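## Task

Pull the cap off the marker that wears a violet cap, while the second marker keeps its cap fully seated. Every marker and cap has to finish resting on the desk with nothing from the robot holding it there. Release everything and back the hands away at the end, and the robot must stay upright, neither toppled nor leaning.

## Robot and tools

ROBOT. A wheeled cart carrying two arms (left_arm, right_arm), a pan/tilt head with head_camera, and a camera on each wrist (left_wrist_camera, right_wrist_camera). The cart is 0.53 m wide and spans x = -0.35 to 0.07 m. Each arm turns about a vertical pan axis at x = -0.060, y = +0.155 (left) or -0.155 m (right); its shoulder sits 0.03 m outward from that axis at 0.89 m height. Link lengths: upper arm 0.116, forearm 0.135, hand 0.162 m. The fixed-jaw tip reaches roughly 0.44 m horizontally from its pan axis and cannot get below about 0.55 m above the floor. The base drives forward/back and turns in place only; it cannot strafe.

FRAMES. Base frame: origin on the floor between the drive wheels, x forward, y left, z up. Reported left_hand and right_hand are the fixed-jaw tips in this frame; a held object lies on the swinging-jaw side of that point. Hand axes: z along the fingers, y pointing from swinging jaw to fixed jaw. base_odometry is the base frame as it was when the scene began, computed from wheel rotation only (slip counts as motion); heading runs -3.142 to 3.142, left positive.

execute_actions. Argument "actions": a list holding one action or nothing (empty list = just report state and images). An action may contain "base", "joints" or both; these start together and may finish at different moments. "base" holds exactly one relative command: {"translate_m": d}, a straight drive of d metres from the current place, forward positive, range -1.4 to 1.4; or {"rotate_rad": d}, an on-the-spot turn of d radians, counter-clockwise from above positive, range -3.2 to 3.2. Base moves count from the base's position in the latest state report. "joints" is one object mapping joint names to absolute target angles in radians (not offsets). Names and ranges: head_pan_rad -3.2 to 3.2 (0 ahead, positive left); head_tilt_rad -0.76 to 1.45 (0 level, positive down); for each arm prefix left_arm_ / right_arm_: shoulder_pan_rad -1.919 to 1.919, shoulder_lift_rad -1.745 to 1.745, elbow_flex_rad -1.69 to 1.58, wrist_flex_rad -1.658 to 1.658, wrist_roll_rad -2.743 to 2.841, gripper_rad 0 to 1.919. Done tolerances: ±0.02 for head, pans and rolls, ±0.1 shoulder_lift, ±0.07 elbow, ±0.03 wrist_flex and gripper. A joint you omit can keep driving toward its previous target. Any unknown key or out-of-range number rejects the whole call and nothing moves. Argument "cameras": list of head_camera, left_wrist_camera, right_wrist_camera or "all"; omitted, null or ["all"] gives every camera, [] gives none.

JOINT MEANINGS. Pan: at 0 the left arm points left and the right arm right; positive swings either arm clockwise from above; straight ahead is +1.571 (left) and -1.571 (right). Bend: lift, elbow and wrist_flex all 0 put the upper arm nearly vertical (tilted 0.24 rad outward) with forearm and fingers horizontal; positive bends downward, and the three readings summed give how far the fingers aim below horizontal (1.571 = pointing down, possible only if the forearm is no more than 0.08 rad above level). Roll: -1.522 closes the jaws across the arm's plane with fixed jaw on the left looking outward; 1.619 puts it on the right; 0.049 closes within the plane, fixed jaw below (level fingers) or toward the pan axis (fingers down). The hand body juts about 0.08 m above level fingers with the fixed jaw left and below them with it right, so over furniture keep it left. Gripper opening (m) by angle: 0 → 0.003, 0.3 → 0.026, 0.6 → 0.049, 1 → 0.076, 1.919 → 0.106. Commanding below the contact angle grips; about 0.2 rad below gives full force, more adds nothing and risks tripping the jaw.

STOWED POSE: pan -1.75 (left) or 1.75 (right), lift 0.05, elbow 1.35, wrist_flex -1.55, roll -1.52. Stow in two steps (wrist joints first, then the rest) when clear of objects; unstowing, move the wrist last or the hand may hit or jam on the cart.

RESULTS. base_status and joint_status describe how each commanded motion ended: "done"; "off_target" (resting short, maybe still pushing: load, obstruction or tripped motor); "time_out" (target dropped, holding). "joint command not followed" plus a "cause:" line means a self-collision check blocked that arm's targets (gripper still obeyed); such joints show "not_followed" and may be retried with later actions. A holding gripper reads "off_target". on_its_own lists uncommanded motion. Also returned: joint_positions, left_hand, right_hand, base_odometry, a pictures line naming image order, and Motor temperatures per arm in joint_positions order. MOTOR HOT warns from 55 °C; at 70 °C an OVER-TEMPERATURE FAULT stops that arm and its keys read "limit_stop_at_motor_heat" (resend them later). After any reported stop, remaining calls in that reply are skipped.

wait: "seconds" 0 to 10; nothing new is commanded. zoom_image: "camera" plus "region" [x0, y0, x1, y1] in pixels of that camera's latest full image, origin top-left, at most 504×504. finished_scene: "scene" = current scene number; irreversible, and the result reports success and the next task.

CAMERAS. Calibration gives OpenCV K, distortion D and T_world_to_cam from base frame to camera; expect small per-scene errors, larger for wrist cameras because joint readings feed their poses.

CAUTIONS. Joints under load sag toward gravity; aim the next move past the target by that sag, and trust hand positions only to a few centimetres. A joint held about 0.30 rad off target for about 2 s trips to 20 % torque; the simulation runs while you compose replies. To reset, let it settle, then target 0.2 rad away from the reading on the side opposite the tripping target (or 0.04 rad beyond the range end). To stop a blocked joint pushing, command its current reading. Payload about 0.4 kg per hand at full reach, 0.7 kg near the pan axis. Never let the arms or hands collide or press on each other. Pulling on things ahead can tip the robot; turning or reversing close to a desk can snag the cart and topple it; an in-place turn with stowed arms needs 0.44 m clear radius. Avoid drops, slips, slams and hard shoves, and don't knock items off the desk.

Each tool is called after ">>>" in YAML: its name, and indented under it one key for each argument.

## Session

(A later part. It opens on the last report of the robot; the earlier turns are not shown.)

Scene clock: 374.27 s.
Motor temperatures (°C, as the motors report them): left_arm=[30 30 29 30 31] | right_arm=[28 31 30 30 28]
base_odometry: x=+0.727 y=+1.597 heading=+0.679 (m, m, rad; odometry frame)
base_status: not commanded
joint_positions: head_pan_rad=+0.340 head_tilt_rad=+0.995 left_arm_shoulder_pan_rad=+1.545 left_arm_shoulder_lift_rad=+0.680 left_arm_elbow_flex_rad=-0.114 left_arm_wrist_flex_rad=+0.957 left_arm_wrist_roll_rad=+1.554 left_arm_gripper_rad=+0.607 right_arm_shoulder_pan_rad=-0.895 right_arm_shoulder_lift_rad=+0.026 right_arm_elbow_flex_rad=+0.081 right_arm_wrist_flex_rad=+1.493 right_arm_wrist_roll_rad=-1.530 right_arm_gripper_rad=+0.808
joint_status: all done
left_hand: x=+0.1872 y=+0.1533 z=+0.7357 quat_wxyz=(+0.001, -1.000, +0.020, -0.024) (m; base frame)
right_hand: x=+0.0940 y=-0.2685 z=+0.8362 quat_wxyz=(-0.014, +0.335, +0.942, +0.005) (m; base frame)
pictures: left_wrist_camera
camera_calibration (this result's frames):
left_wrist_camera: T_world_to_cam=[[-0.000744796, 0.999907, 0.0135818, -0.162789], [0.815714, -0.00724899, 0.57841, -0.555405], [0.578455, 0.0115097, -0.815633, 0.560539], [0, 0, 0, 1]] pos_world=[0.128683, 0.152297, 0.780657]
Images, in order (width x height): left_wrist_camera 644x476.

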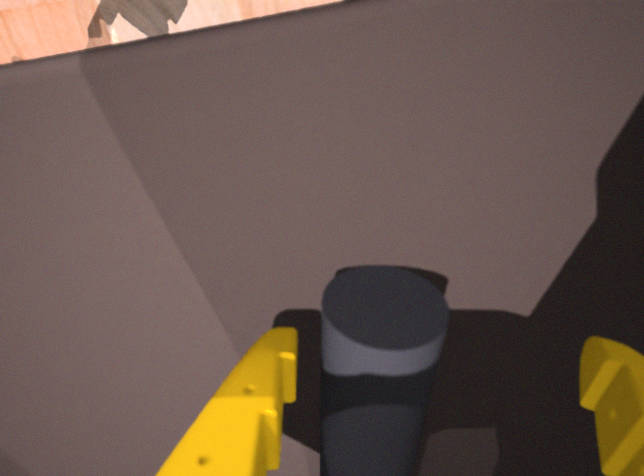

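>>> execute_actions:
  actions:
    - {"joints": {"left_arm_gripper_rad": 0.08}}
  cameras: ["head_camera", "left_wrist_camera"]

Scene clock: 377.43 s.
Motor temperatures (°C, as the motors report them): left_arm=[30 30 29 30 31] | right_arm=[28 31 30 30 28]
base_odometry: x=+0.727 y=+1.597 heading=+0.679 (m, m, rad; odometry frame)
base_status: not commanded
joint_positions: head_pan_rad=+0.340 head_tilt_rad=+0.995 left_arm_shoulder_pan_rad=+1.545 left_arm_shoulder_lift_rad=+0.680 left_arm_elbow_flex_rad=-0.114 left_arm_wrist_flex_rad=+0.957 left_arm_wrist_roll_rad=+1.554 left_arm_gripper_rad=+0.209 right_arm_shoulder_pan_rad=-0.895 right_arm_shoulder_lift_rad=+0.026 right_arm_elbow_flex_rad=+0.081 right_arm_wrist_flex_rad=+1.493 right_arm_wrist_roll_rad=-1.530 right_arm_gripper_rad=+0.808
joint_status: left_arm_gripper_rad off_target (ended at +0.209, target +0.080)
left_hand: x=+0.1872 y=+0.1533 z=+0.7357 quat_wxyz=(+0.001, -1.000, +0.020, -0.024) (m; base frame)
right_hand: x=+0.0940 y=-0.2685 z=+0.8362 quat_wxyz=(-0.014, +0.335, +0.942, +0.005) (m; base frame)
pictures: head_camera, left_wrist_camera
camera_calibration (this result's frames):
head_camera: T_world_to_cam=[[0.298797, -0.953762, 0.0325192, -0.0252916], [-0.824712, -0.275213, -0.494073, 0.570096], [0.480178, 0.120809, -0.868812, 1.0196], [0, 0, 0, 1]] pos_world=[-0.0118683, 0.00959924, 1.16833]
left_wrist_camera: T_world_to_cam=[[-0.000744796, 0.999907, 0.0135818, -0.162789], [0.815714, -0.00724899, 0.57841, -0.555405], [0.578455, 0.0115097, -0.815633, 0.560539], [0, 0, 0, 1]] pos_world=[0.128683, 0.152297, 0.780657]
Images, in order (width x height): head_camera 644x476, left_wrist_camera 644x476.

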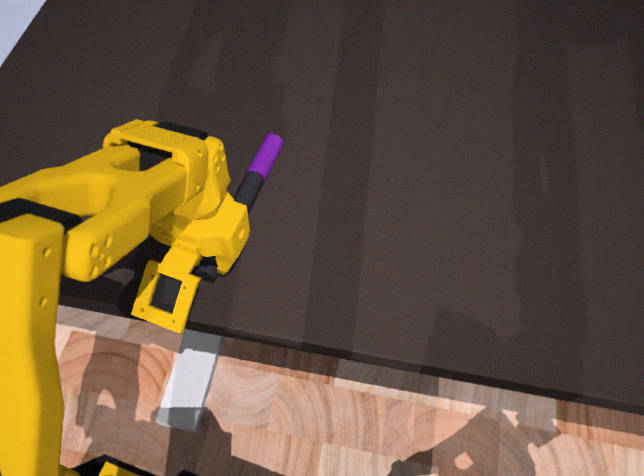

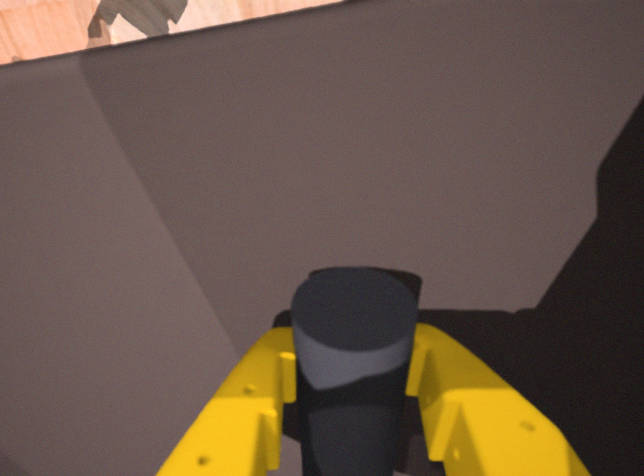

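>>> execute_actions:
  actions:
    - {"joints": {"left_arm_elbow_flex_rad": -0.35, "left_arm_wrist_flex_rad": 1.166}}
  cameras: ["head_camera", "left_wrist_camera"]

Scene clock: 405.37 s.
Motor temperatures (°C, as the motors report them): left_arm=[30 30 29 30 31] | right_arm=[28 31 30 30 28]
base_odometry: x=+0.727 y=+1.597 heading=+0.679 (m, m, rad; odometry frame)
base_status: not commanded
joint_positions: head_pan_rad=+0.340 head_tilt_rad=+0.995 left_arm_shoulder_pan_rad=+1.545 left_arm_shoulder_lift_rad=+0.685 left_arm_elbow_flex_rad=-0.317 left_arm_wrist_flex_rad=+1.157 left_arm_wrist_roll_rad=+1.554 left_arm_gripper_rad=+0.209 right_arm_shoulder_pan_rad=-0.895 right_arm_shoulder_lift_rad=+0.026 right_arm_elbow_flex_rad=+0.081 right_arm_wrist_flex_rad=+1.493 right_arm_wrist_roll_rad=-1.530 right_arm_gripper_rad=+0.808
joint_status: all done
left_hand: x=+0.1983 y=+0.1536 z=+0.7595 quat_wxyz=(+0.001, -1.000, +0.020, -0.023) (m; base frame)
right_hand: x=+0.0940 y=-0.2685 z=+0.8362 quat_wxyz=(-0.014, +0.335, +0.942, +0.005) (m; base frame)
pictures: head_camera, left_wrist_camera
camera_calibration (this result's frames):
head_camera: T_world_to_cam=[[0.298797, -0.953763, 0.0325192, -0.0252916], [-0.824712, -0.275213, -0.494073, 0.570096], [0.480178, 0.120809, -0.868812, 1.0196], [0, 0, 0, 1]] pos_world=[-0.0118683, 0.00959923, 1.16833]
left_wrist_camera: T_world_to_cam=[[-0.000723998, 0.999908, 0.0135434, -0.163367], [0.8166, -0.00722615, 0.577159, -0.577503], [0.577204, 0.0114774, -0.816519, 0.574448], [0, 0, 0, 1]] pos_world=[0.139897, 0.152586, 0.804572]
Images, in order (width x height): head_camera 644x476, left_wrist_camera 644x476.

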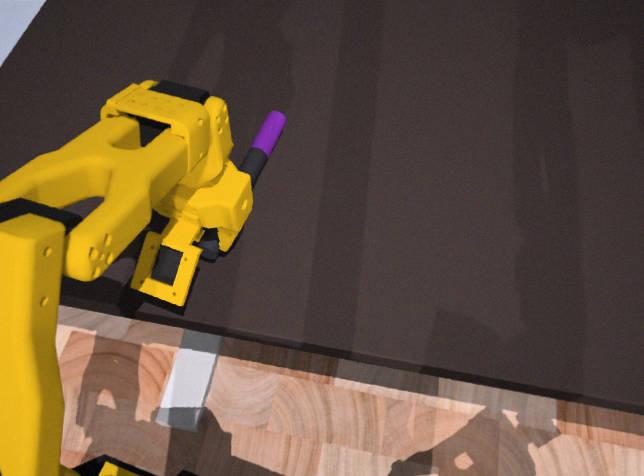

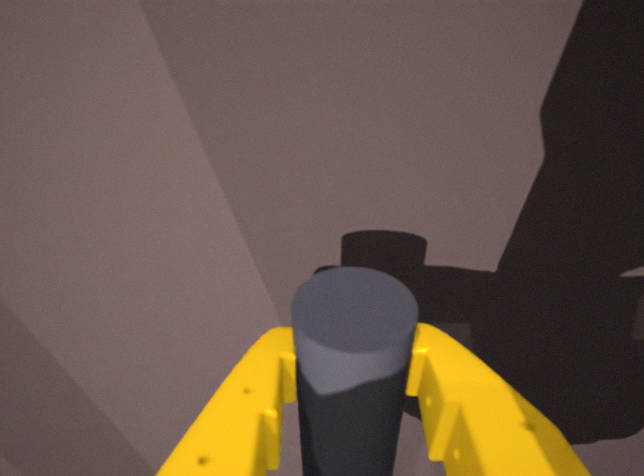

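>>> execute_actions:
  actions:
    - {"joints": {"head_pan_rad": 0.03, "head_tilt_rad": 1.05, "left_arm_shoulder_pan_rad": 1.913, "left_arm_shoulder_lift_rad": 0.81, "left_arm_elbow_flex_rad": -0.593, "left_arm_wrist_flex_rad": 1.262, "left_arm_wrist_roll_rad": 0.373}}
  cameras: ["head_camera", "left_wrist_camera"]

Scene clock: 410.53 s.
Motor temperatures (°C, as the motors report them): left_arm=[30 30 29 30 31] | right_arm=[28 31 30 30 28]
base_odometry: x=+0.727 y=+1.597 heading=+0.679 (m, m, rad; odometry frame)
base_status: not commanded
joint_positions: head_pan_rad=+0.040 head_tilt_rad=+1.045 left_arm_shoulder_pan_rad=+1.904 left_arm_shoulder_lift_rad=+0.835 left_arm_elbow_flex_rad=-0.558 left_arm_wrist_flex_rad=+1.253 left_arm_wrist_roll_rad=+0.382 left_arm_gripper_rad=+0.209 right_arm_shoulder_pan_rad=-0.895 right_arm_shoulder_lift_rad=+0.026 right_arm_elbow_flex_rad=+0.081 right_arm_wrist_flex_rad=+1.493 right_arm_wrist_roll_rad=-1.530 right_arm_gripper_rad=+0.808
joint_status: all done
left_hand: x=+0.1875 y=+0.0662 z=+0.7562 quat_wxyz=(+0.009, -0.707, +0.707, -0.018) (m; base frame)
right_hand: x=+0.0940 y=-0.2685 z=+0.8362 quat_wxyz=(-0.014, +0.335, +0.942, +0.005) (m; base frame)
pictures: head_camera, left_wrist_camera
camera_calibration (this result's frames):
head_camera: T_world_to_cam=[[0.00521981, -0.999398, 0.0342977, -0.0411369], [-0.892783, -0.0201075, -0.450038, 0.516212], [0.450457, -0.0282713, -0.892351, 1.0453], [0, 0, 0, 1]] pos_world=[-0.00978092, -0.00118043, 1.1665]
left_wrist_camera: T_world_to_cam=[[0.997934, 0.0404028, 0.049948, -0.227191], [0.00626123, -0.834949, 0.550292, -0.34034], [0.0639373, -0.548843, -0.833477, 0.725165], [0, 0, 0, 1]] pos_world=[0.182487, 0.123015, 0.803042]
Images, in order (width x height): head_camera 644x476, left_wrist_camera 644x476.

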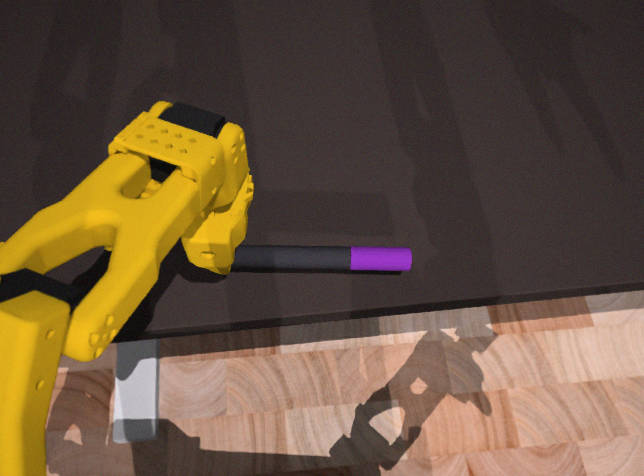

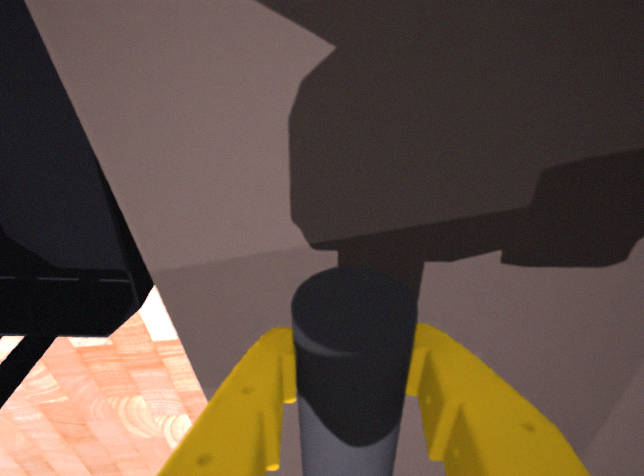

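>>> zoom_image:
  camera: "head_camera"
  region: [170, 190, 450, 350]

Region (170, 190, 450, 350) of head_camera's 644x476 image, scaled by 1.800; it fills the top 288 rows of this view, and the rest is white.

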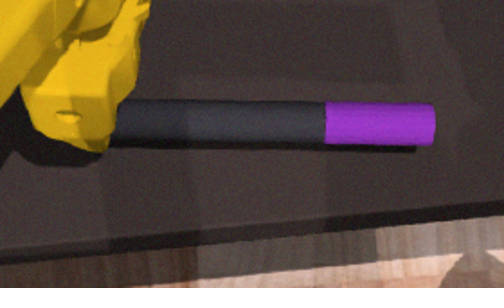

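>>> execute_actions:
  actions:
    - {"joints": {"right_arm_shoulder_pan_rad": -1.42, "right_arm_shoulder_lift_rad": 0.62, "right_arm_elbow_flex_rad": -0.615, "right_arm_wrist_flex_rad": 1.47, "right_arm_wrist_roll_rad": 2.84, "right_arm_gripper_rad": 0.65}}

Scene clock: 449.17 s.
Motor temperatures (°C, as the motors report them): left_arm=[30 30 29 30 31] | right_arm=[28 31 31 30 28]
base_odometry: x=+0.727 y=+1.597 heading=+0.679 (m, m, rad; odometry frame)
base_status: not commanded
joint_positions: head_pan_rad=+0.040 head_tilt_rad=+1.045 left_arm_shoulder_pan_rad=+1.904 left_arm_shoulder_lift_rad=+0.835 left_arm_elbow_flex_rad=-0.558 left_arm_wrist_flex_rad=+1.253 left_arm_wrist_roll_rad=+0.382 left_arm_gripper_rad=+0.209 right_arm_shoulder_pan_rad=-1.412 right_arm_shoulder_lift_rad=+0.638 right_arm_elbow_flex_rad=-0.585 right_arm_wrist_flex_rad=+1.477 right_arm_wrist_roll_rad=+2.825 right_arm_gripper_rad=+0.658
joint_status: all done
joint sent to its limit — the command would take right_arm_wrist_roll_rad past its upper limit, so that joint was sent only as far as its limit.
left_hand: x=+0.1875 y=+0.0662 z=+0.7562 quat_wxyz=(+0.009, -0.707, +0.707, -0.018) (m; base frame)
right_hand: x=+0.2052 y=-0.2002 z=+0.8058 quat_wxyz=(-0.013, -0.866, -0.500, -0.016) (m; base frame)
pictures: head_camera, left_wrist_camera, right_wrist_camera
camera_calibration (this result's frames):
head_camera: T_world_to_cam=[[0.00521184, -0.999398, 0.034298, -0.0411375], [-0.892787, -0.0201003, -0.450031, 0.516204], [0.45045, -0.0282753, -0.892354, 1.0453], [0, 0, 0, 1]] pos_world=[-0.00978081, -0.00118074, 1.1665]
left_wrist_camera: T_world_to_cam=[[0.997934, 0.0404028, 0.049948, -0.227191], [0.00626123, -0.834949, 0.550292, -0.34034], [0.0639373, -0.548843, -0.833477, 0.725165], [0, 0, 0, 1]] pos_world=[0.182487, 0.123015, 0.803042]
right_wrist_camera: T_world_to_cam=[[-0.851197, 0.524126, -0.0274828, 0.298575], [0.415393, 0.704767, 0.57511, -0.389051], [0.320799, 0.478116, -0.817614, 0.754281], [0, 0, 0, 1]] pos_world=[0.173783, -0.242934, 0.848663]
Images, in order (width x height): head_camera 644x476, left_wrist_camera 644x476, right_wrist_camera 644x476.

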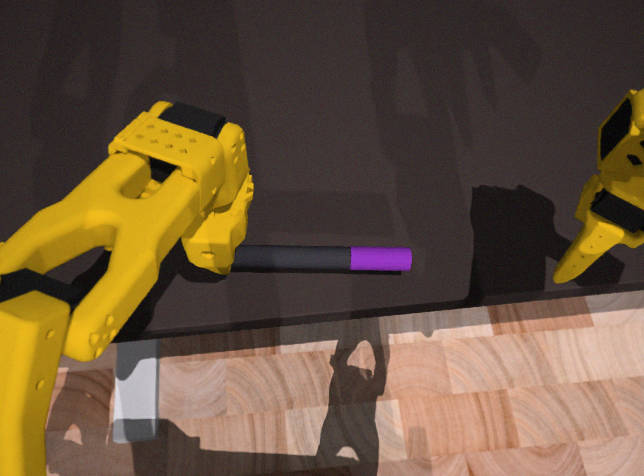

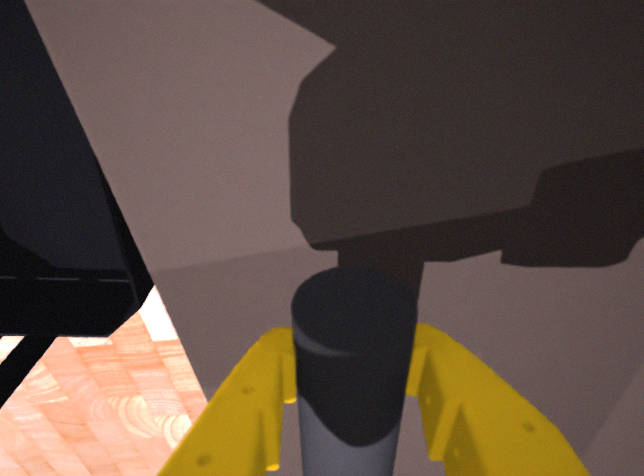

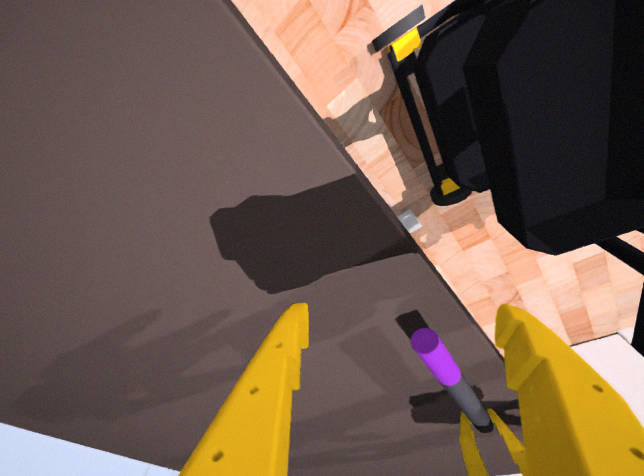

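>>> execute_actions:
  actions:
    - {"joints": {"right_arm_shoulder_pan_rad": -1.80}}

Scene clock: 457.73 s.
Motor temperatures (°C, as the motors report them): left_arm=[30 30 29 30 31] | right_arm=[28 31 31 30 28]
base_odometry: x=+0.727 y=+1.597 heading=+0.679 (m, m, rad; odometry frame)
base_status: not commanded
joint_positions: head_pan_rad=+0.040 head_tilt_rad=+1.045 left_arm_shoulder_pan_rad=+1.904 left_arm_shoulder_lift_rad=+0.835 left_arm_elbow_flex_rad=-0.558 left_arm_wrist_flex_rad=+1.253 left_arm_wrist_roll_rad=+0.382 left_arm_gripper_rad=+0.209 right_arm_shoulder_pan_rad=-1.794 right_arm_shoulder_lift_rad=+0.638 right_arm_elbow_flex_rad=-0.585 right_arm_wrist_flex_rad=+1.477 right_arm_wrist_roll_rad=+2.825 right_arm_gripper_rad=+0.658
joint_status: all done
left_hand: x=+0.1875 y=+0.0662 z=+0.7562 quat_wxyz=(+0.009, -0.707, +0.707, -0.018) (m; base frame)
right_hand: x=+0.2029 y=-0.0981 z=+0.8058 quat_wxyz=(-0.010, -0.755, -0.655, -0.018) (m; base frame)
pictures: head_camera, left_wrist_camera, right_wrist_camera
camera_calibration (this result's frames):
head_camera: T_world_to_cam=[[0.00521204, -0.999398, 0.034298, -0.0411375], [-0.892786, -0.0201005, -0.450031, 0.516204], [0.45045, -0.0282752, -0.892354, 1.0453], [0, 0, 0, 1]] pos_world=[-0.00978081, -0.00118073, 1.1665]
left_wrist_camera: T_world_to_cam=[[0.997934, 0.0404028, 0.049948, -0.227191], [0.00626123, -0.834949, 0.550292, -0.34034], [0.0639373, -0.548843, -0.833477, 0.725165], [0, 0, 0, 1]] pos_world=[0.182487, 0.123015, 0.803042]
right_wrist_camera: T_world_to_cam=[[-0.985219, 0.169079, -0.0274828, 0.235502], [0.122762, 0.808813, 0.57511, -0.390482], [0.119467, 0.563236, -0.817614, 0.755394], [0, 0, 0, 1]] pos_world=[0.189712, -0.149457, 0.848663]
Images, in order (width x height): head_camera 644x476, left_wrist_camera 644x476, right_wrist_camera 644x476.

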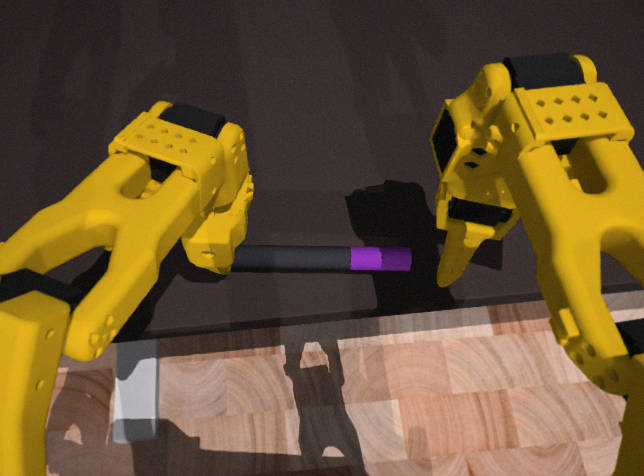

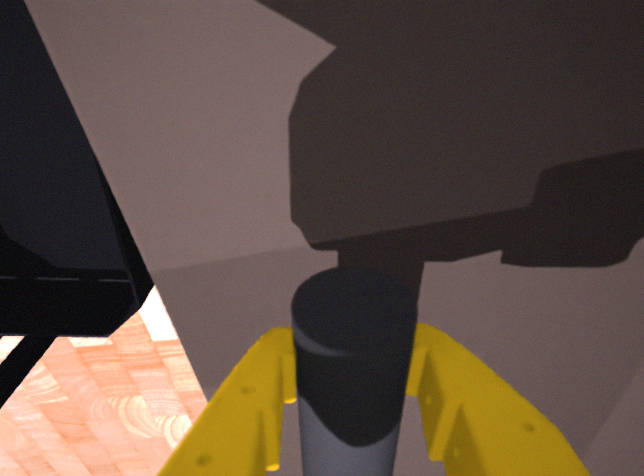

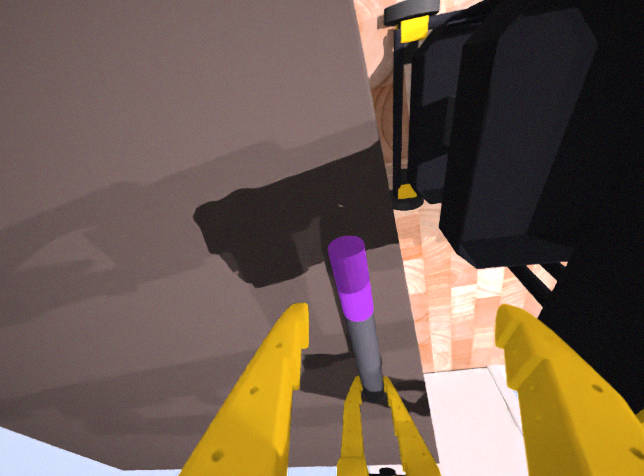

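>>> zoom_image:
  camera: "right_wrist_camera"
  region: [260, 210, 460, 420]

>>> zoom_image:
  camera: "head_camera"
  region: [320, 150, 560, 350]

Region (260, 210, 460, 420) of right_wrist_camera's 644x476 image, scaled by 2.400; it fills the left 480 columns of this view, and the rest is white.

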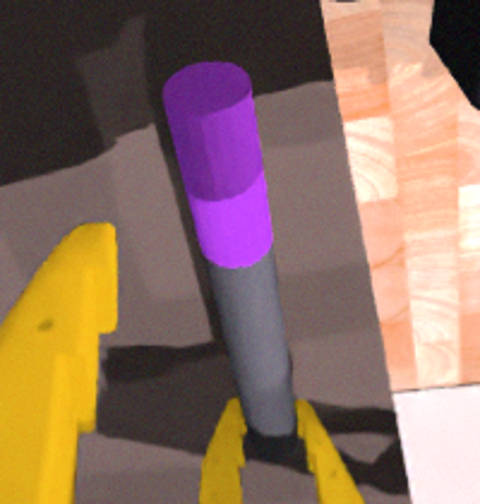

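Region (320, 150, 560, 350) of head_camera's 644x476 image, scaled by 2.100.

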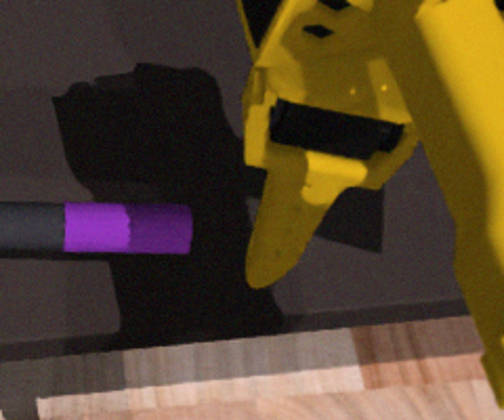

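>>> execute_actions:
  actions: []

Scene clock: 477.43 s.
Motor temperatures (°C, as the motors report them): left_arm=[30 30 30 30 31] | right_arm=[28 31 31 30 28]
base_odometry: x=+0.727 y=+1.597 heading=+0.679 (m, m, rad; odometry frame)
base_status: not commanded
joint_positions: head_pan_rad=+0.040 head_tilt_rad=+1.045 left_arm_shoulder_pan_rad=+1.904 left_arm_shoulder_lift_rad=+0.835 left_arm_elbow_flex_rad=-0.558 left_arm_wrist_flex_rad=+1.253 left_arm_wrist_roll_rad=+0.382 left_arm_gripper_rad=+0.209 right_arm_shoulder_pan_rad=-1.794 right_arm_shoulder_lift_rad=+0.638 right_arm_elbow_flex_rad=-0.585 right_arm_wrist_flex_rad=+1.477 right_arm_wrist_roll_rad=+2.825 right_arm_gripper_rad=+0.658
joint_status: all done
left_hand: x=+0.1875 y=+0.0662 z=+0.7562 quat_wxyz=(+0.009, -0.707, +0.707, -0.018) (m; base frame)
right_hand: x=+0.2029 y=-0.0981 z=+0.8058 quat_wxyz=(-0.010, -0.755, -0.655, -0.018) (m; base frame)
pictures: head_camera, left_wrist_camera, right_wrist_camera
camera_calibration (this result's frames):
head_camera: T_world_to_cam=[[0.00521182, -0.999398, 0.034298, -0.0411375], [-0.892787, -0.0201003, -0.450031, 0.516204], [0.45045, -0.0282753, -0.892354, 1.0453], [0, 0, 0, 1]] pos_world=[-0.00978081, -0.00118074, 1.1665]
left_wrist_camera: T_world_to_cam=[[0.997934, 0.0404028, 0.049948, -0.227191], [0.00626123, -0.834949, 0.550292, -0.34034], [0.0639373, -0.548843, -0.833477, 0.725165], [0, 0, 0, 1]] pos_world=[0.182487, 0.123015, 0.803042]
right_wrist_camera: T_world_to_cam=[[-0.985219, 0.169079, -0.0274828, 0.235502], [0.122762, 0.808813, 0.57511, -0.390482], [0.119467, 0.563236, -0.817614, 0.755394], [0, 0, 0, 1]] pos_world=[0.189712, -0.149457, 0.848663]
Images, in order (width x height): head_camera 644x476, left_wrist_camera 644x476, right_wrist_camera 644x476.

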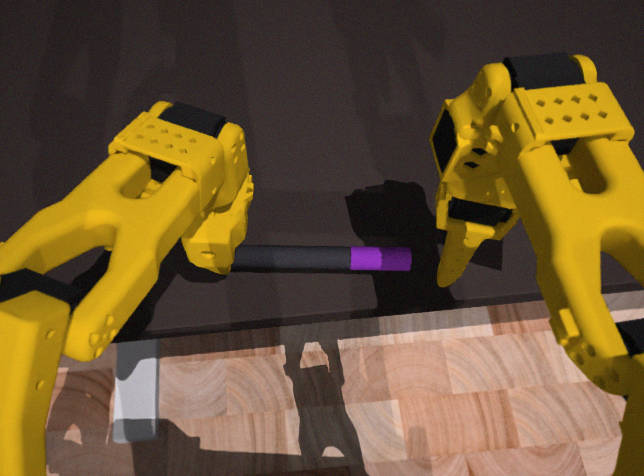

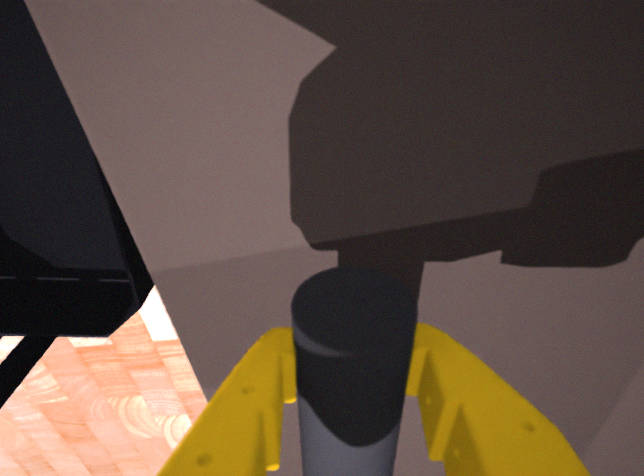

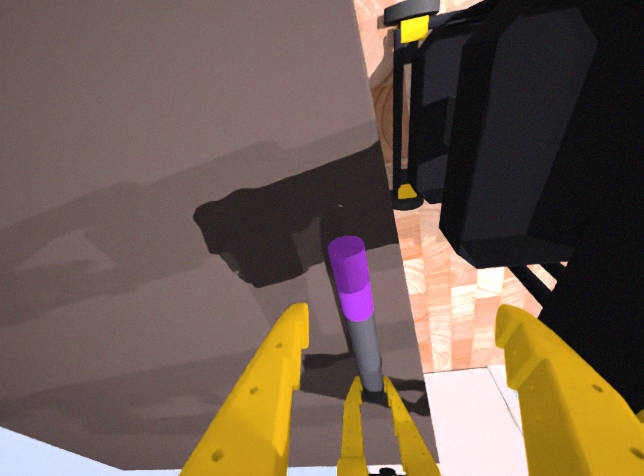

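>>> zoom_image:
  camera: "right_wrist_camera"
  region: [280, 200, 440, 420]

>>> zoom_image:
  camera: "head_camera"
  region: [180, 180, 520, 330]

Region (280, 200, 440, 420) of right_wrist_camera's 644x476 image, scaled by 2.291; it fills the left 367 columns of this view, and the rest is white.

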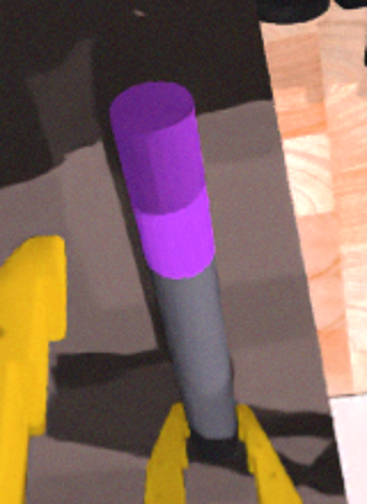

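Region (180, 180, 520, 330) of head_camera's 644x476 image, scaled by 1.482; it fills the top 222 rows of this view, and the rest is white.

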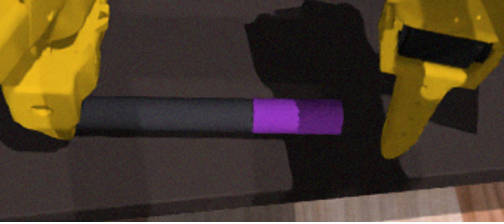

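>>> zoom_image:
  camera: "right_wrist_camera"
  region: [315, 225, 395, 335]

>>> zoom_image:
  camera: "head_camera"
  region: [330, 225, 470, 300]

Region (315, 225, 395, 335) of right_wrist_camera's 644x476 image, scaled by 4.582; it fills the left 367 columns of this view, and the rest is white.

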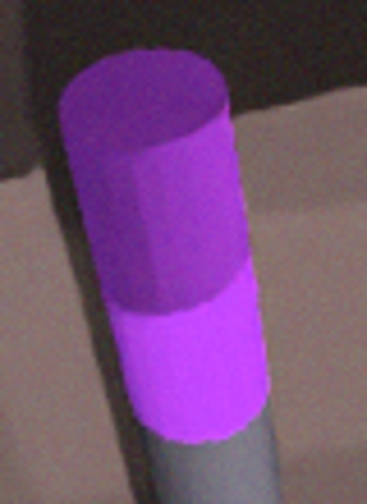

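Region (330, 225, 470, 300) of head_camera's 644x476 image, scaled by 3.600; it fills the top 270 rows of this view, and the rest is white.

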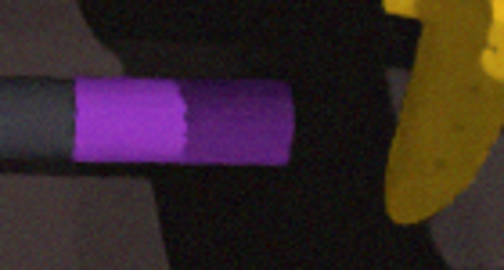

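>>> execute_actions:
  actions:
    - {"joints": {"right_arm_shoulder_pan_rad": -1.77, "right_arm_shoulder_lift_rad": 0.84, "right_arm_elbow_flex_rad": -0.575, "right_arm_wrist_flex_rad": 1.237}}

Scene clock: 554.80 s.
Motor temperatures (°C, as the motors report them): left_arm=[30 30 30 30 32] | right_arm=[28 31 31 30 28]
base_odometry: x=+0.727 y=+1.597 heading=+0.679 (m, m, rad; odometry frame)
base_status: not commanded
joint_positions: head_pan_rad=+0.040 head_tilt_rad=+1.045 left_arm_shoulder_pan_rad=+1.904 left_arm_shoulder_lift_rad=+0.835 left_arm_elbow_flex_rad=-0.558 left_arm_wrist_flex_rad=+1.253 left_arm_wrist_roll_rad=+0.382 left_arm_gripper_rad=+0.209 right_arm_shoulder_pan_rad=-1.777 right_arm_shoulder_lift_rad=+0.860 right_arm_elbow_flex_rad=-0.573 right_arm_wrist_flex_rad=+1.245 right_arm_wrist_roll_rad=+2.825 right_arm_gripper_rad=+0.658
joint_status: all done
left_hand: x=+0.1875 y=+0.0662 z=+0.7562 quat_wxyz=(+0.009, -0.707, +0.707, -0.018) (m; base frame)
right_hand: x=+0.2131 y=-0.1006 z=+0.7528 quat_wxyz=(-0.009, -0.761, -0.649, -0.017) (m; base frame)
pictures: head_camera, left_wrist_camera, right_wrist_camera
camera_calibration (this result's frames):
head_camera: T_world_to_cam=[[0.00520966, -0.999398, 0.034298, -0.0411377], [-0.892787, -0.0200984, -0.45003, 0.516203], [0.450449, -0.0282763, -0.892354, 1.0453], [0, 0, 0, 1]] pos_world=[-0.0097808, -0.00118082, 1.1665]
left_wrist_camera: T_world_to_cam=[[0.997934, 0.0404028, 0.049948, -0.227191], [0.00626123, -0.834949, 0.550292, -0.34034], [0.0639373, -0.548843, -0.833477, 0.725165], [0, 0, 0, 1]] pos_world=[0.182487, 0.123015, 0.803042]
right_wrist_camera: T_world_to_cam=[[-0.982304, 0.185662, -0.0246502, 0.243389], [0.138117, 0.806988, 0.57419, -0.362011], [0.126498, 0.560625, -0.818351, 0.711099], [0, 0, 0, 1]] pos_world=[0.19913, -0.151709, 0.795791]
Images, in order (width x height): head_camera 644x476, left_wrist_camera 644x476, right_wrist_camera 644x476.

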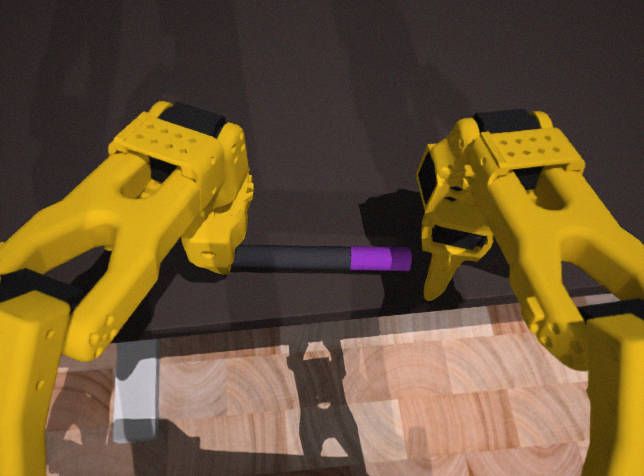

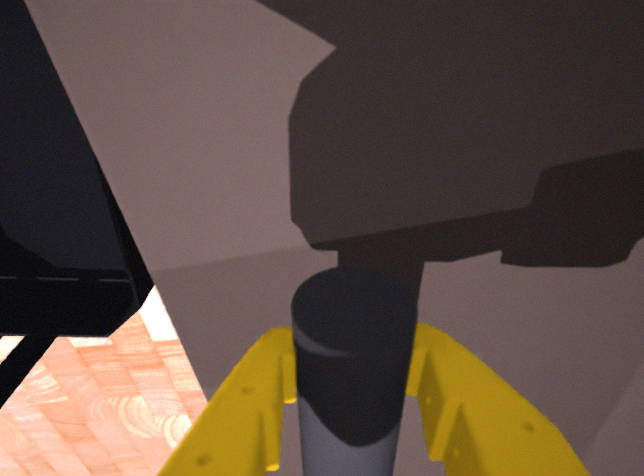

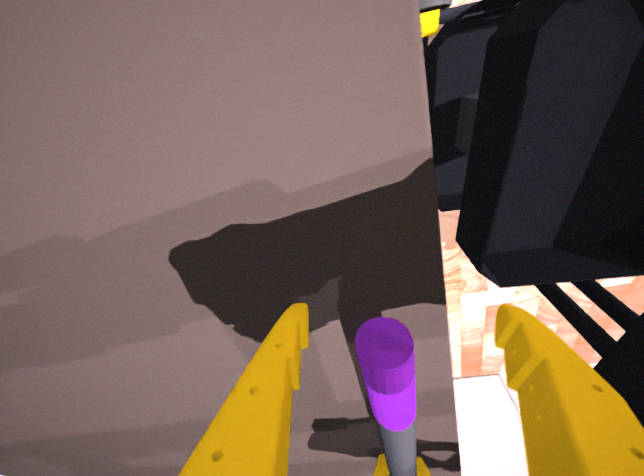

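>>> zoom_image:
  camera: "right_wrist_camera"
  region: [280, 290, 460, 476]

Region (280, 290, 460, 476) of right_wrist_camera's 644x476 image, scaled by 2.710; it fills the left 488 columns of this view, and the rest is white.

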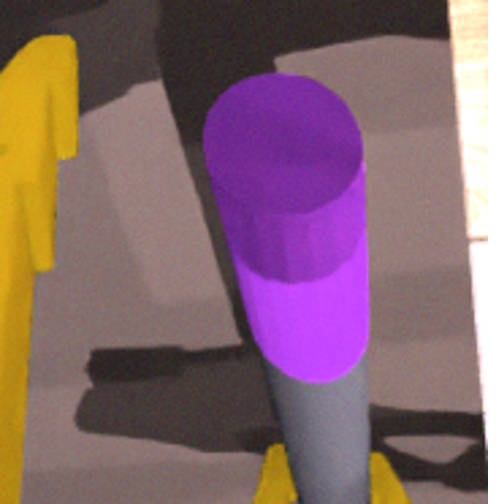

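>>> execute_actions:
  actions:
    - {"joints": {"right_arm_shoulder_pan_rad": -1.915, "right_arm_shoulder_lift_rad": 0.878, "right_arm_elbow_flex_rad": -0.562, "right_arm_wrist_flex_rad": 1.184}}

Scene clock: 568.57 s.
Motor temperatures (°C, as the motors report them): left_arm=[30 30 30 30 32] | right_arm=[28 31 31 30 28]
base_odometry: x=+0.727 y=+1.597 heading=+0.679 (m, m, rad; odometry frame)
base_status: not commanded
joint_positions: head_pan_rad=+0.040 head_tilt_rad=+1.045 left_arm_shoulder_pan_rad=+1.904 left_arm_shoulder_lift_rad=+0.835 left_arm_elbow_flex_rad=-0.558 left_arm_wrist_flex_rad=+1.253 left_arm_wrist_roll_rad=+0.382 left_arm_gripper_rad=+0.209 right_arm_shoulder_pan_rad=-1.908 right_arm_shoulder_lift_rad=+0.899 right_arm_elbow_flex_rad=-0.561 right_arm_wrist_flex_rad=+1.191 right_arm_wrist_roll_rad=+2.825 right_arm_gripper_rad=+0.658
joint_status: all done
left_hand: x=+0.1875 y=+0.0662 z=+0.7562 quat_wxyz=(+0.009, -0.707, +0.707, -0.018) (m; base frame)
right_hand: x=+0.2042 y=-0.0654 z=+0.7423 quat_wxyz=(-0.009, -0.717, -0.697, -0.019) (m; base frame)
pictures: head_camera, left_wrist_camera, right_wrist_camera
camera_calibration (this result's frames):
head_camera: T_world_to_cam=[[0.00520821, -0.999398, 0.0342981, -0.0411378], [-0.892788, -0.0200971, -0.450029, 0.516201], [0.450448, -0.028277, -0.892355, 1.0453], [0, 0, 0, 1]] pos_world=[-0.00978078, -0.00118087, 1.1665]
left_wrist_camera: T_world_to_cam=[[0.997934, 0.0404028, 0.049948, -0.227191], [0.00626123, -0.834949, 0.550292, -0.34034], [0.0639373, -0.548843, -0.833477, 0.725165], [0, 0, 0, 1]] pos_world=[0.182487, 0.123015, 0.803042]
right_wrist_camera: T_world_to_cam=[[-0.99803, 0.056394, -0.0274828, 0.224753], [0.0303569, 0.817513, 0.57511, -0.361152], [0.0549003, 0.573143, -0.817614, 0.698731], [0, 0, 0, 1]] pos_world=[0.196913, -0.117901, 0.785172]
Images, in order (width x height): head_camera 644x476, left_wrist_camera 644x476, right_wrist_camera 644x476.

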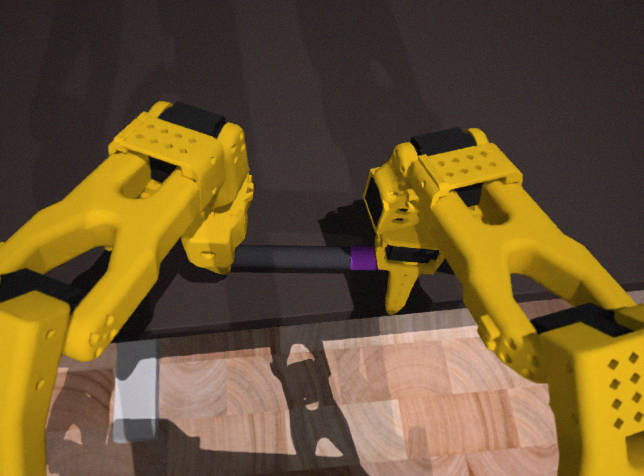

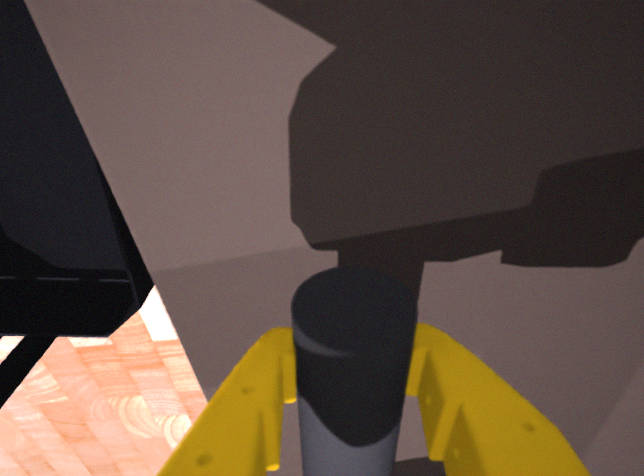

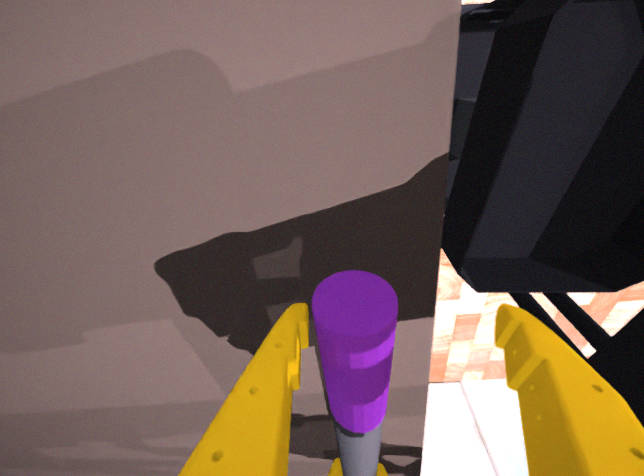

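>>> zoom_image:
  camera: "right_wrist_camera"
  region: [260, 250, 460, 476]

>>> zoom_image:
  camera: "head_camera"
  region: [300, 160, 500, 330]

Region (260, 250, 460, 476) of right_wrist_camera's 644x476 image, scaled by 2.230; it fills the left 446 columns of this view, and the rest is white.

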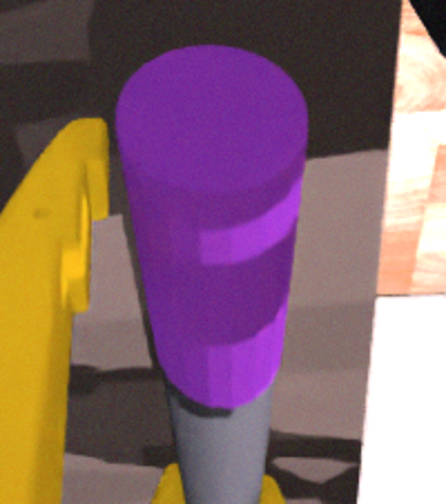

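Region (300, 160, 500, 330) of head_camera's 644x476 image, scaled by 2.520; it fills the top 428 rows of this view, and the rest is white.

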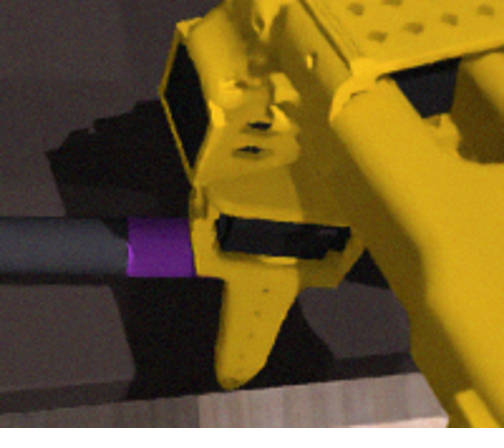

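>>> execute_actions:
  actions:
    - {"joints": {"right_arm_gripper_rad": 0.1}}

Scene clock: 578.93 s.
Motor temperatures (°C, as the motors report them): left_arm=[30 30 30 30 32] | right_arm=[28 31 31 30 28]
base_odometry: x=+0.727 y=+1.597 heading=+0.679 (m, m, rad; odometry frame)
base_status: not commanded
joint_positions: head_pan_rad=+0.040 head_tilt_rad=+1.045 left_arm_shoulder_pan_rad=+1.904 left_arm_shoulder_lift_rad=+0.835 left_arm_elbow_flex_rad=-0.564 left_arm_wrist_flex_rad=+1.253 left_arm_wrist_roll_rad=+0.382 left_arm_gripper_rad=+0.209 right_arm_shoulder_pan_rad=-1.911 right_arm_shoulder_lift_rad=+0.902 right_arm_elbow_flex_rad=-0.559 right_arm_wrist_flex_rad=+1.191 right_arm_wrist_roll_rad=+2.827 right_arm_gripper_rad=+0.208
joint_status: right_arm_gripper_rad off_target (ended at +0.208, target +0.100)
left_hand: x=+0.1886 y=+0.0658 z=+0.7570 quat_wxyz=(+0.010, -0.707, +0.707, -0.021) (m; base frame)
right_hand: x=+0.2032 y=-0.0648 z=+0.7413 quat_wxyz=(-0.008, -0.715, -0.699, -0.017) (m; base frame)
pictures: head_camera, left_wrist_camera, right_wrist_camera
camera_calibration (this result's frames):
head_camera: T_world_to_cam=[[0.0051774, -0.999398, 0.0342981, -0.0411393], [-0.892789, -0.0200695, -0.450029, 0.516201], [0.450446, -0.028291, -0.892355, 1.0453], [0, 0, 0, 1]] pos_world=[-0.00978081, -0.00118202, 1.1665]
left_wrist_camera: T_world_to_cam=[[0.997628, 0.0405088, 0.0556524, -0.232595], [0.00306542, -0.833843, 0.551994, -0.341869], [0.0687659, -0.550514, -0.831989, 0.723625], [0, 0, 0, 1]] pos_world=[0.18333, 0.122723, 0.803701]
right_wrist_camera: T_world_to_cam=[[-0.998389, 0.0517612, -0.0232555, 0.220329], [0.0290752, 0.81856, 0.573685, -0.359634], [0.0487306, 0.572085, -0.818746, 0.699686], [0, 0, 0, 1]] pos_world=[0.196334, -0.117302, 0.784305]
Images, in order (width x height): head_camera 644x476, left_wrist_camera 644x476, right_wrist_camera 644x476.

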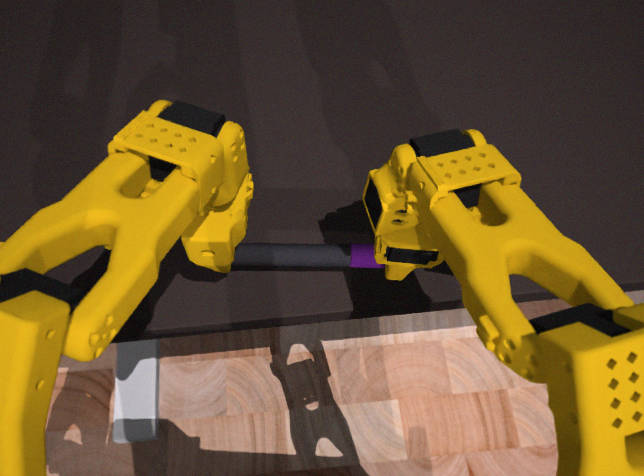

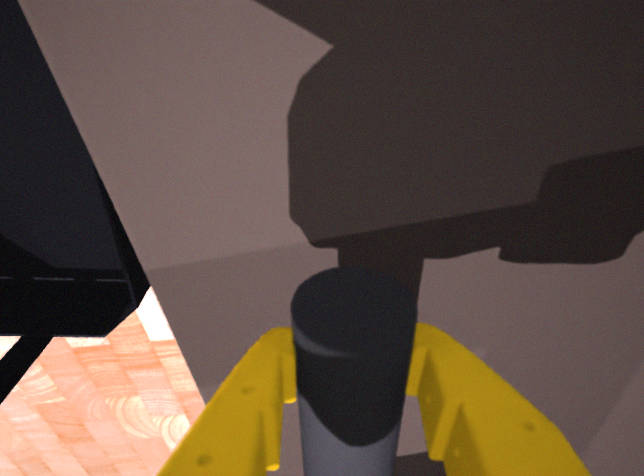

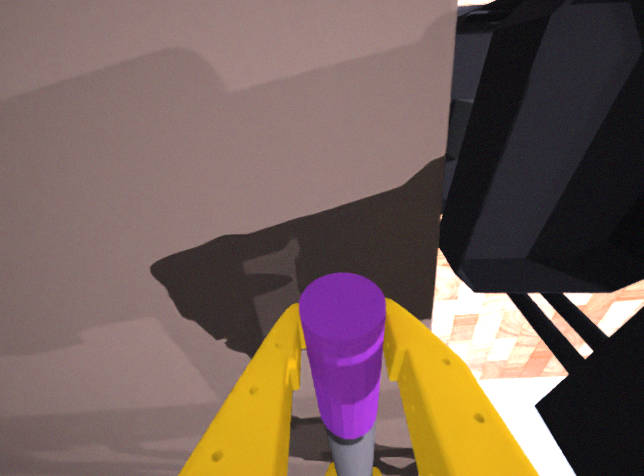

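>>> execute_actions:
  actions:
    - {"joints": {"left_arm_gripper_rad": 0.015, "right_arm_gripper_rad": 0.015, "left_arm_shoulder_pan_rad": 1.82}}

Scene clock: 597.77 s.
Motor temperatures (°C, as the motors report them): left_arm=[30 30 30 30 32] | right_arm=[28 31 31 30 28]
base_odometry: x=+0.727 y=+1.597 heading=+0.679 (m, m, rad; odometry frame)
base_status: not commanded
joint_positions: head_pan_rad=+0.040 head_tilt_rad=+1.045 left_arm_shoulder_pan_rad=+1.873 left_arm_shoulder_lift_rad=+0.838 left_arm_elbow_flex_rad=-0.564 left_arm_wrist_flex_rad=+1.255 left_arm_wrist_roll_rad=+0.378 left_arm_gripper_rad=+0.206 right_arm_shoulder_pan_rad=-1.920 right_arm_shoulder_lift_rad=+0.902 right_arm_elbow_flex_rad=-0.559 right_arm_wrist_flex_rad=+1.184 right_arm_wrist_roll_rad=+2.827 right_arm_gripper_rad=+0.200
joint_status: left_arm_shoulder_pan_rad off_target (ended at +1.872, target +1.820); left_arm_gripper_rad off_target (ended at +0.206, target +0.015); right_arm_gripper_rad off_target (ended at +0.200, target +0.015)
left_hand: x=+0.1906 y=+0.0737 z=+0.7563 quat_wxyz=(+0.009, -0.716, +0.698, -0.019) (m; base frame)
right_hand: x=+0.2036 y=-0.0620 z=+0.7414 quat_wxyz=(-0.009, -0.712, -0.702, -0.020) (m; base frame)
pictures: head_camera, left_wrist_camera, right_wrist_camera
camera_calibration (this result's frames):
head_camera: T_world_to_cam=[[0.00517759, -0.999398, 0.0342981, -0.0411393], [-0.892789, -0.0200697, -0.450028, 0.516201], [0.450446, -0.0282909, -0.892355, 1.0453], [0, 0, 0, 1]] pos_world=[-0.0097808, -0.00118201, 1.1665]
left_wrist_camera: T_world_to_cam=[[0.996464, 0.066428, 0.0514441, -0.233356], [0.0271967, -0.834347, 0.550568, -0.338373], [0.0794954, -0.547222, -0.833204, 0.725875], [0, 0, 0, 1]] pos_world=[0.18403, 0.130396, 0.803104]
right_wrist_camera: T_world_to_cam=[[-0.99863, 0.0426404, -0.0303413, 0.225234], [0.0173974, 0.817284, 0.575973, -0.361427], [0.0493572, 0.574655, -0.816906, 0.696802], [0, 0, 0, 1]] pos_world=[0.196821, -0.114637, 0.784227]
Images, in order (width x height): head_camera 644x476, left_wrist_camera 644x476, right_wrist_camera 644x476.

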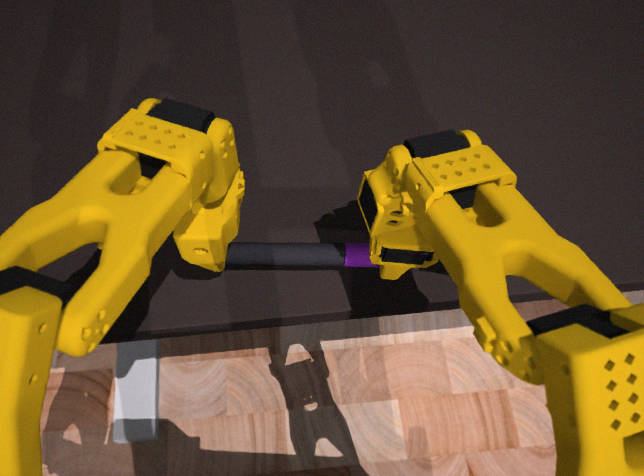

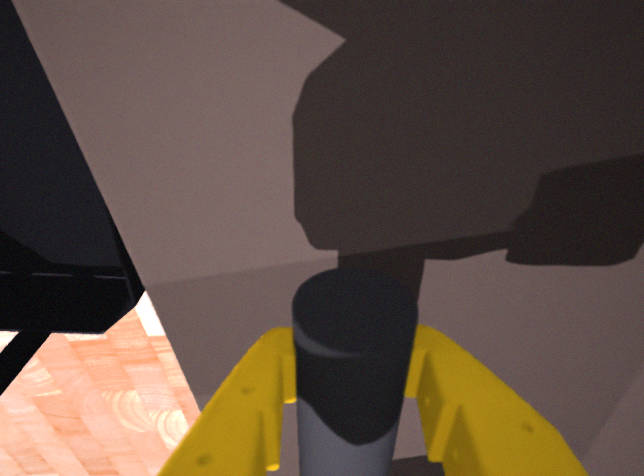

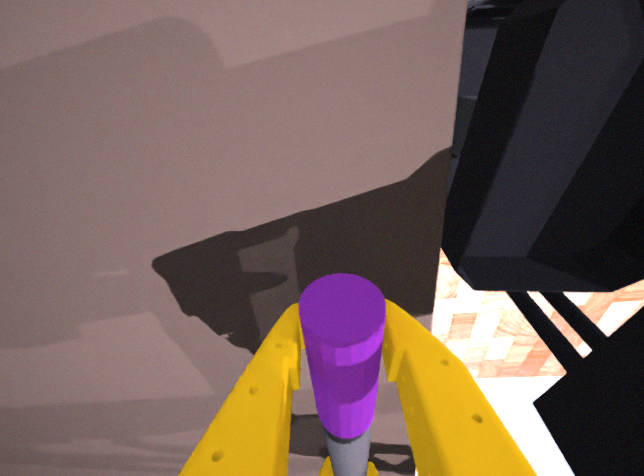

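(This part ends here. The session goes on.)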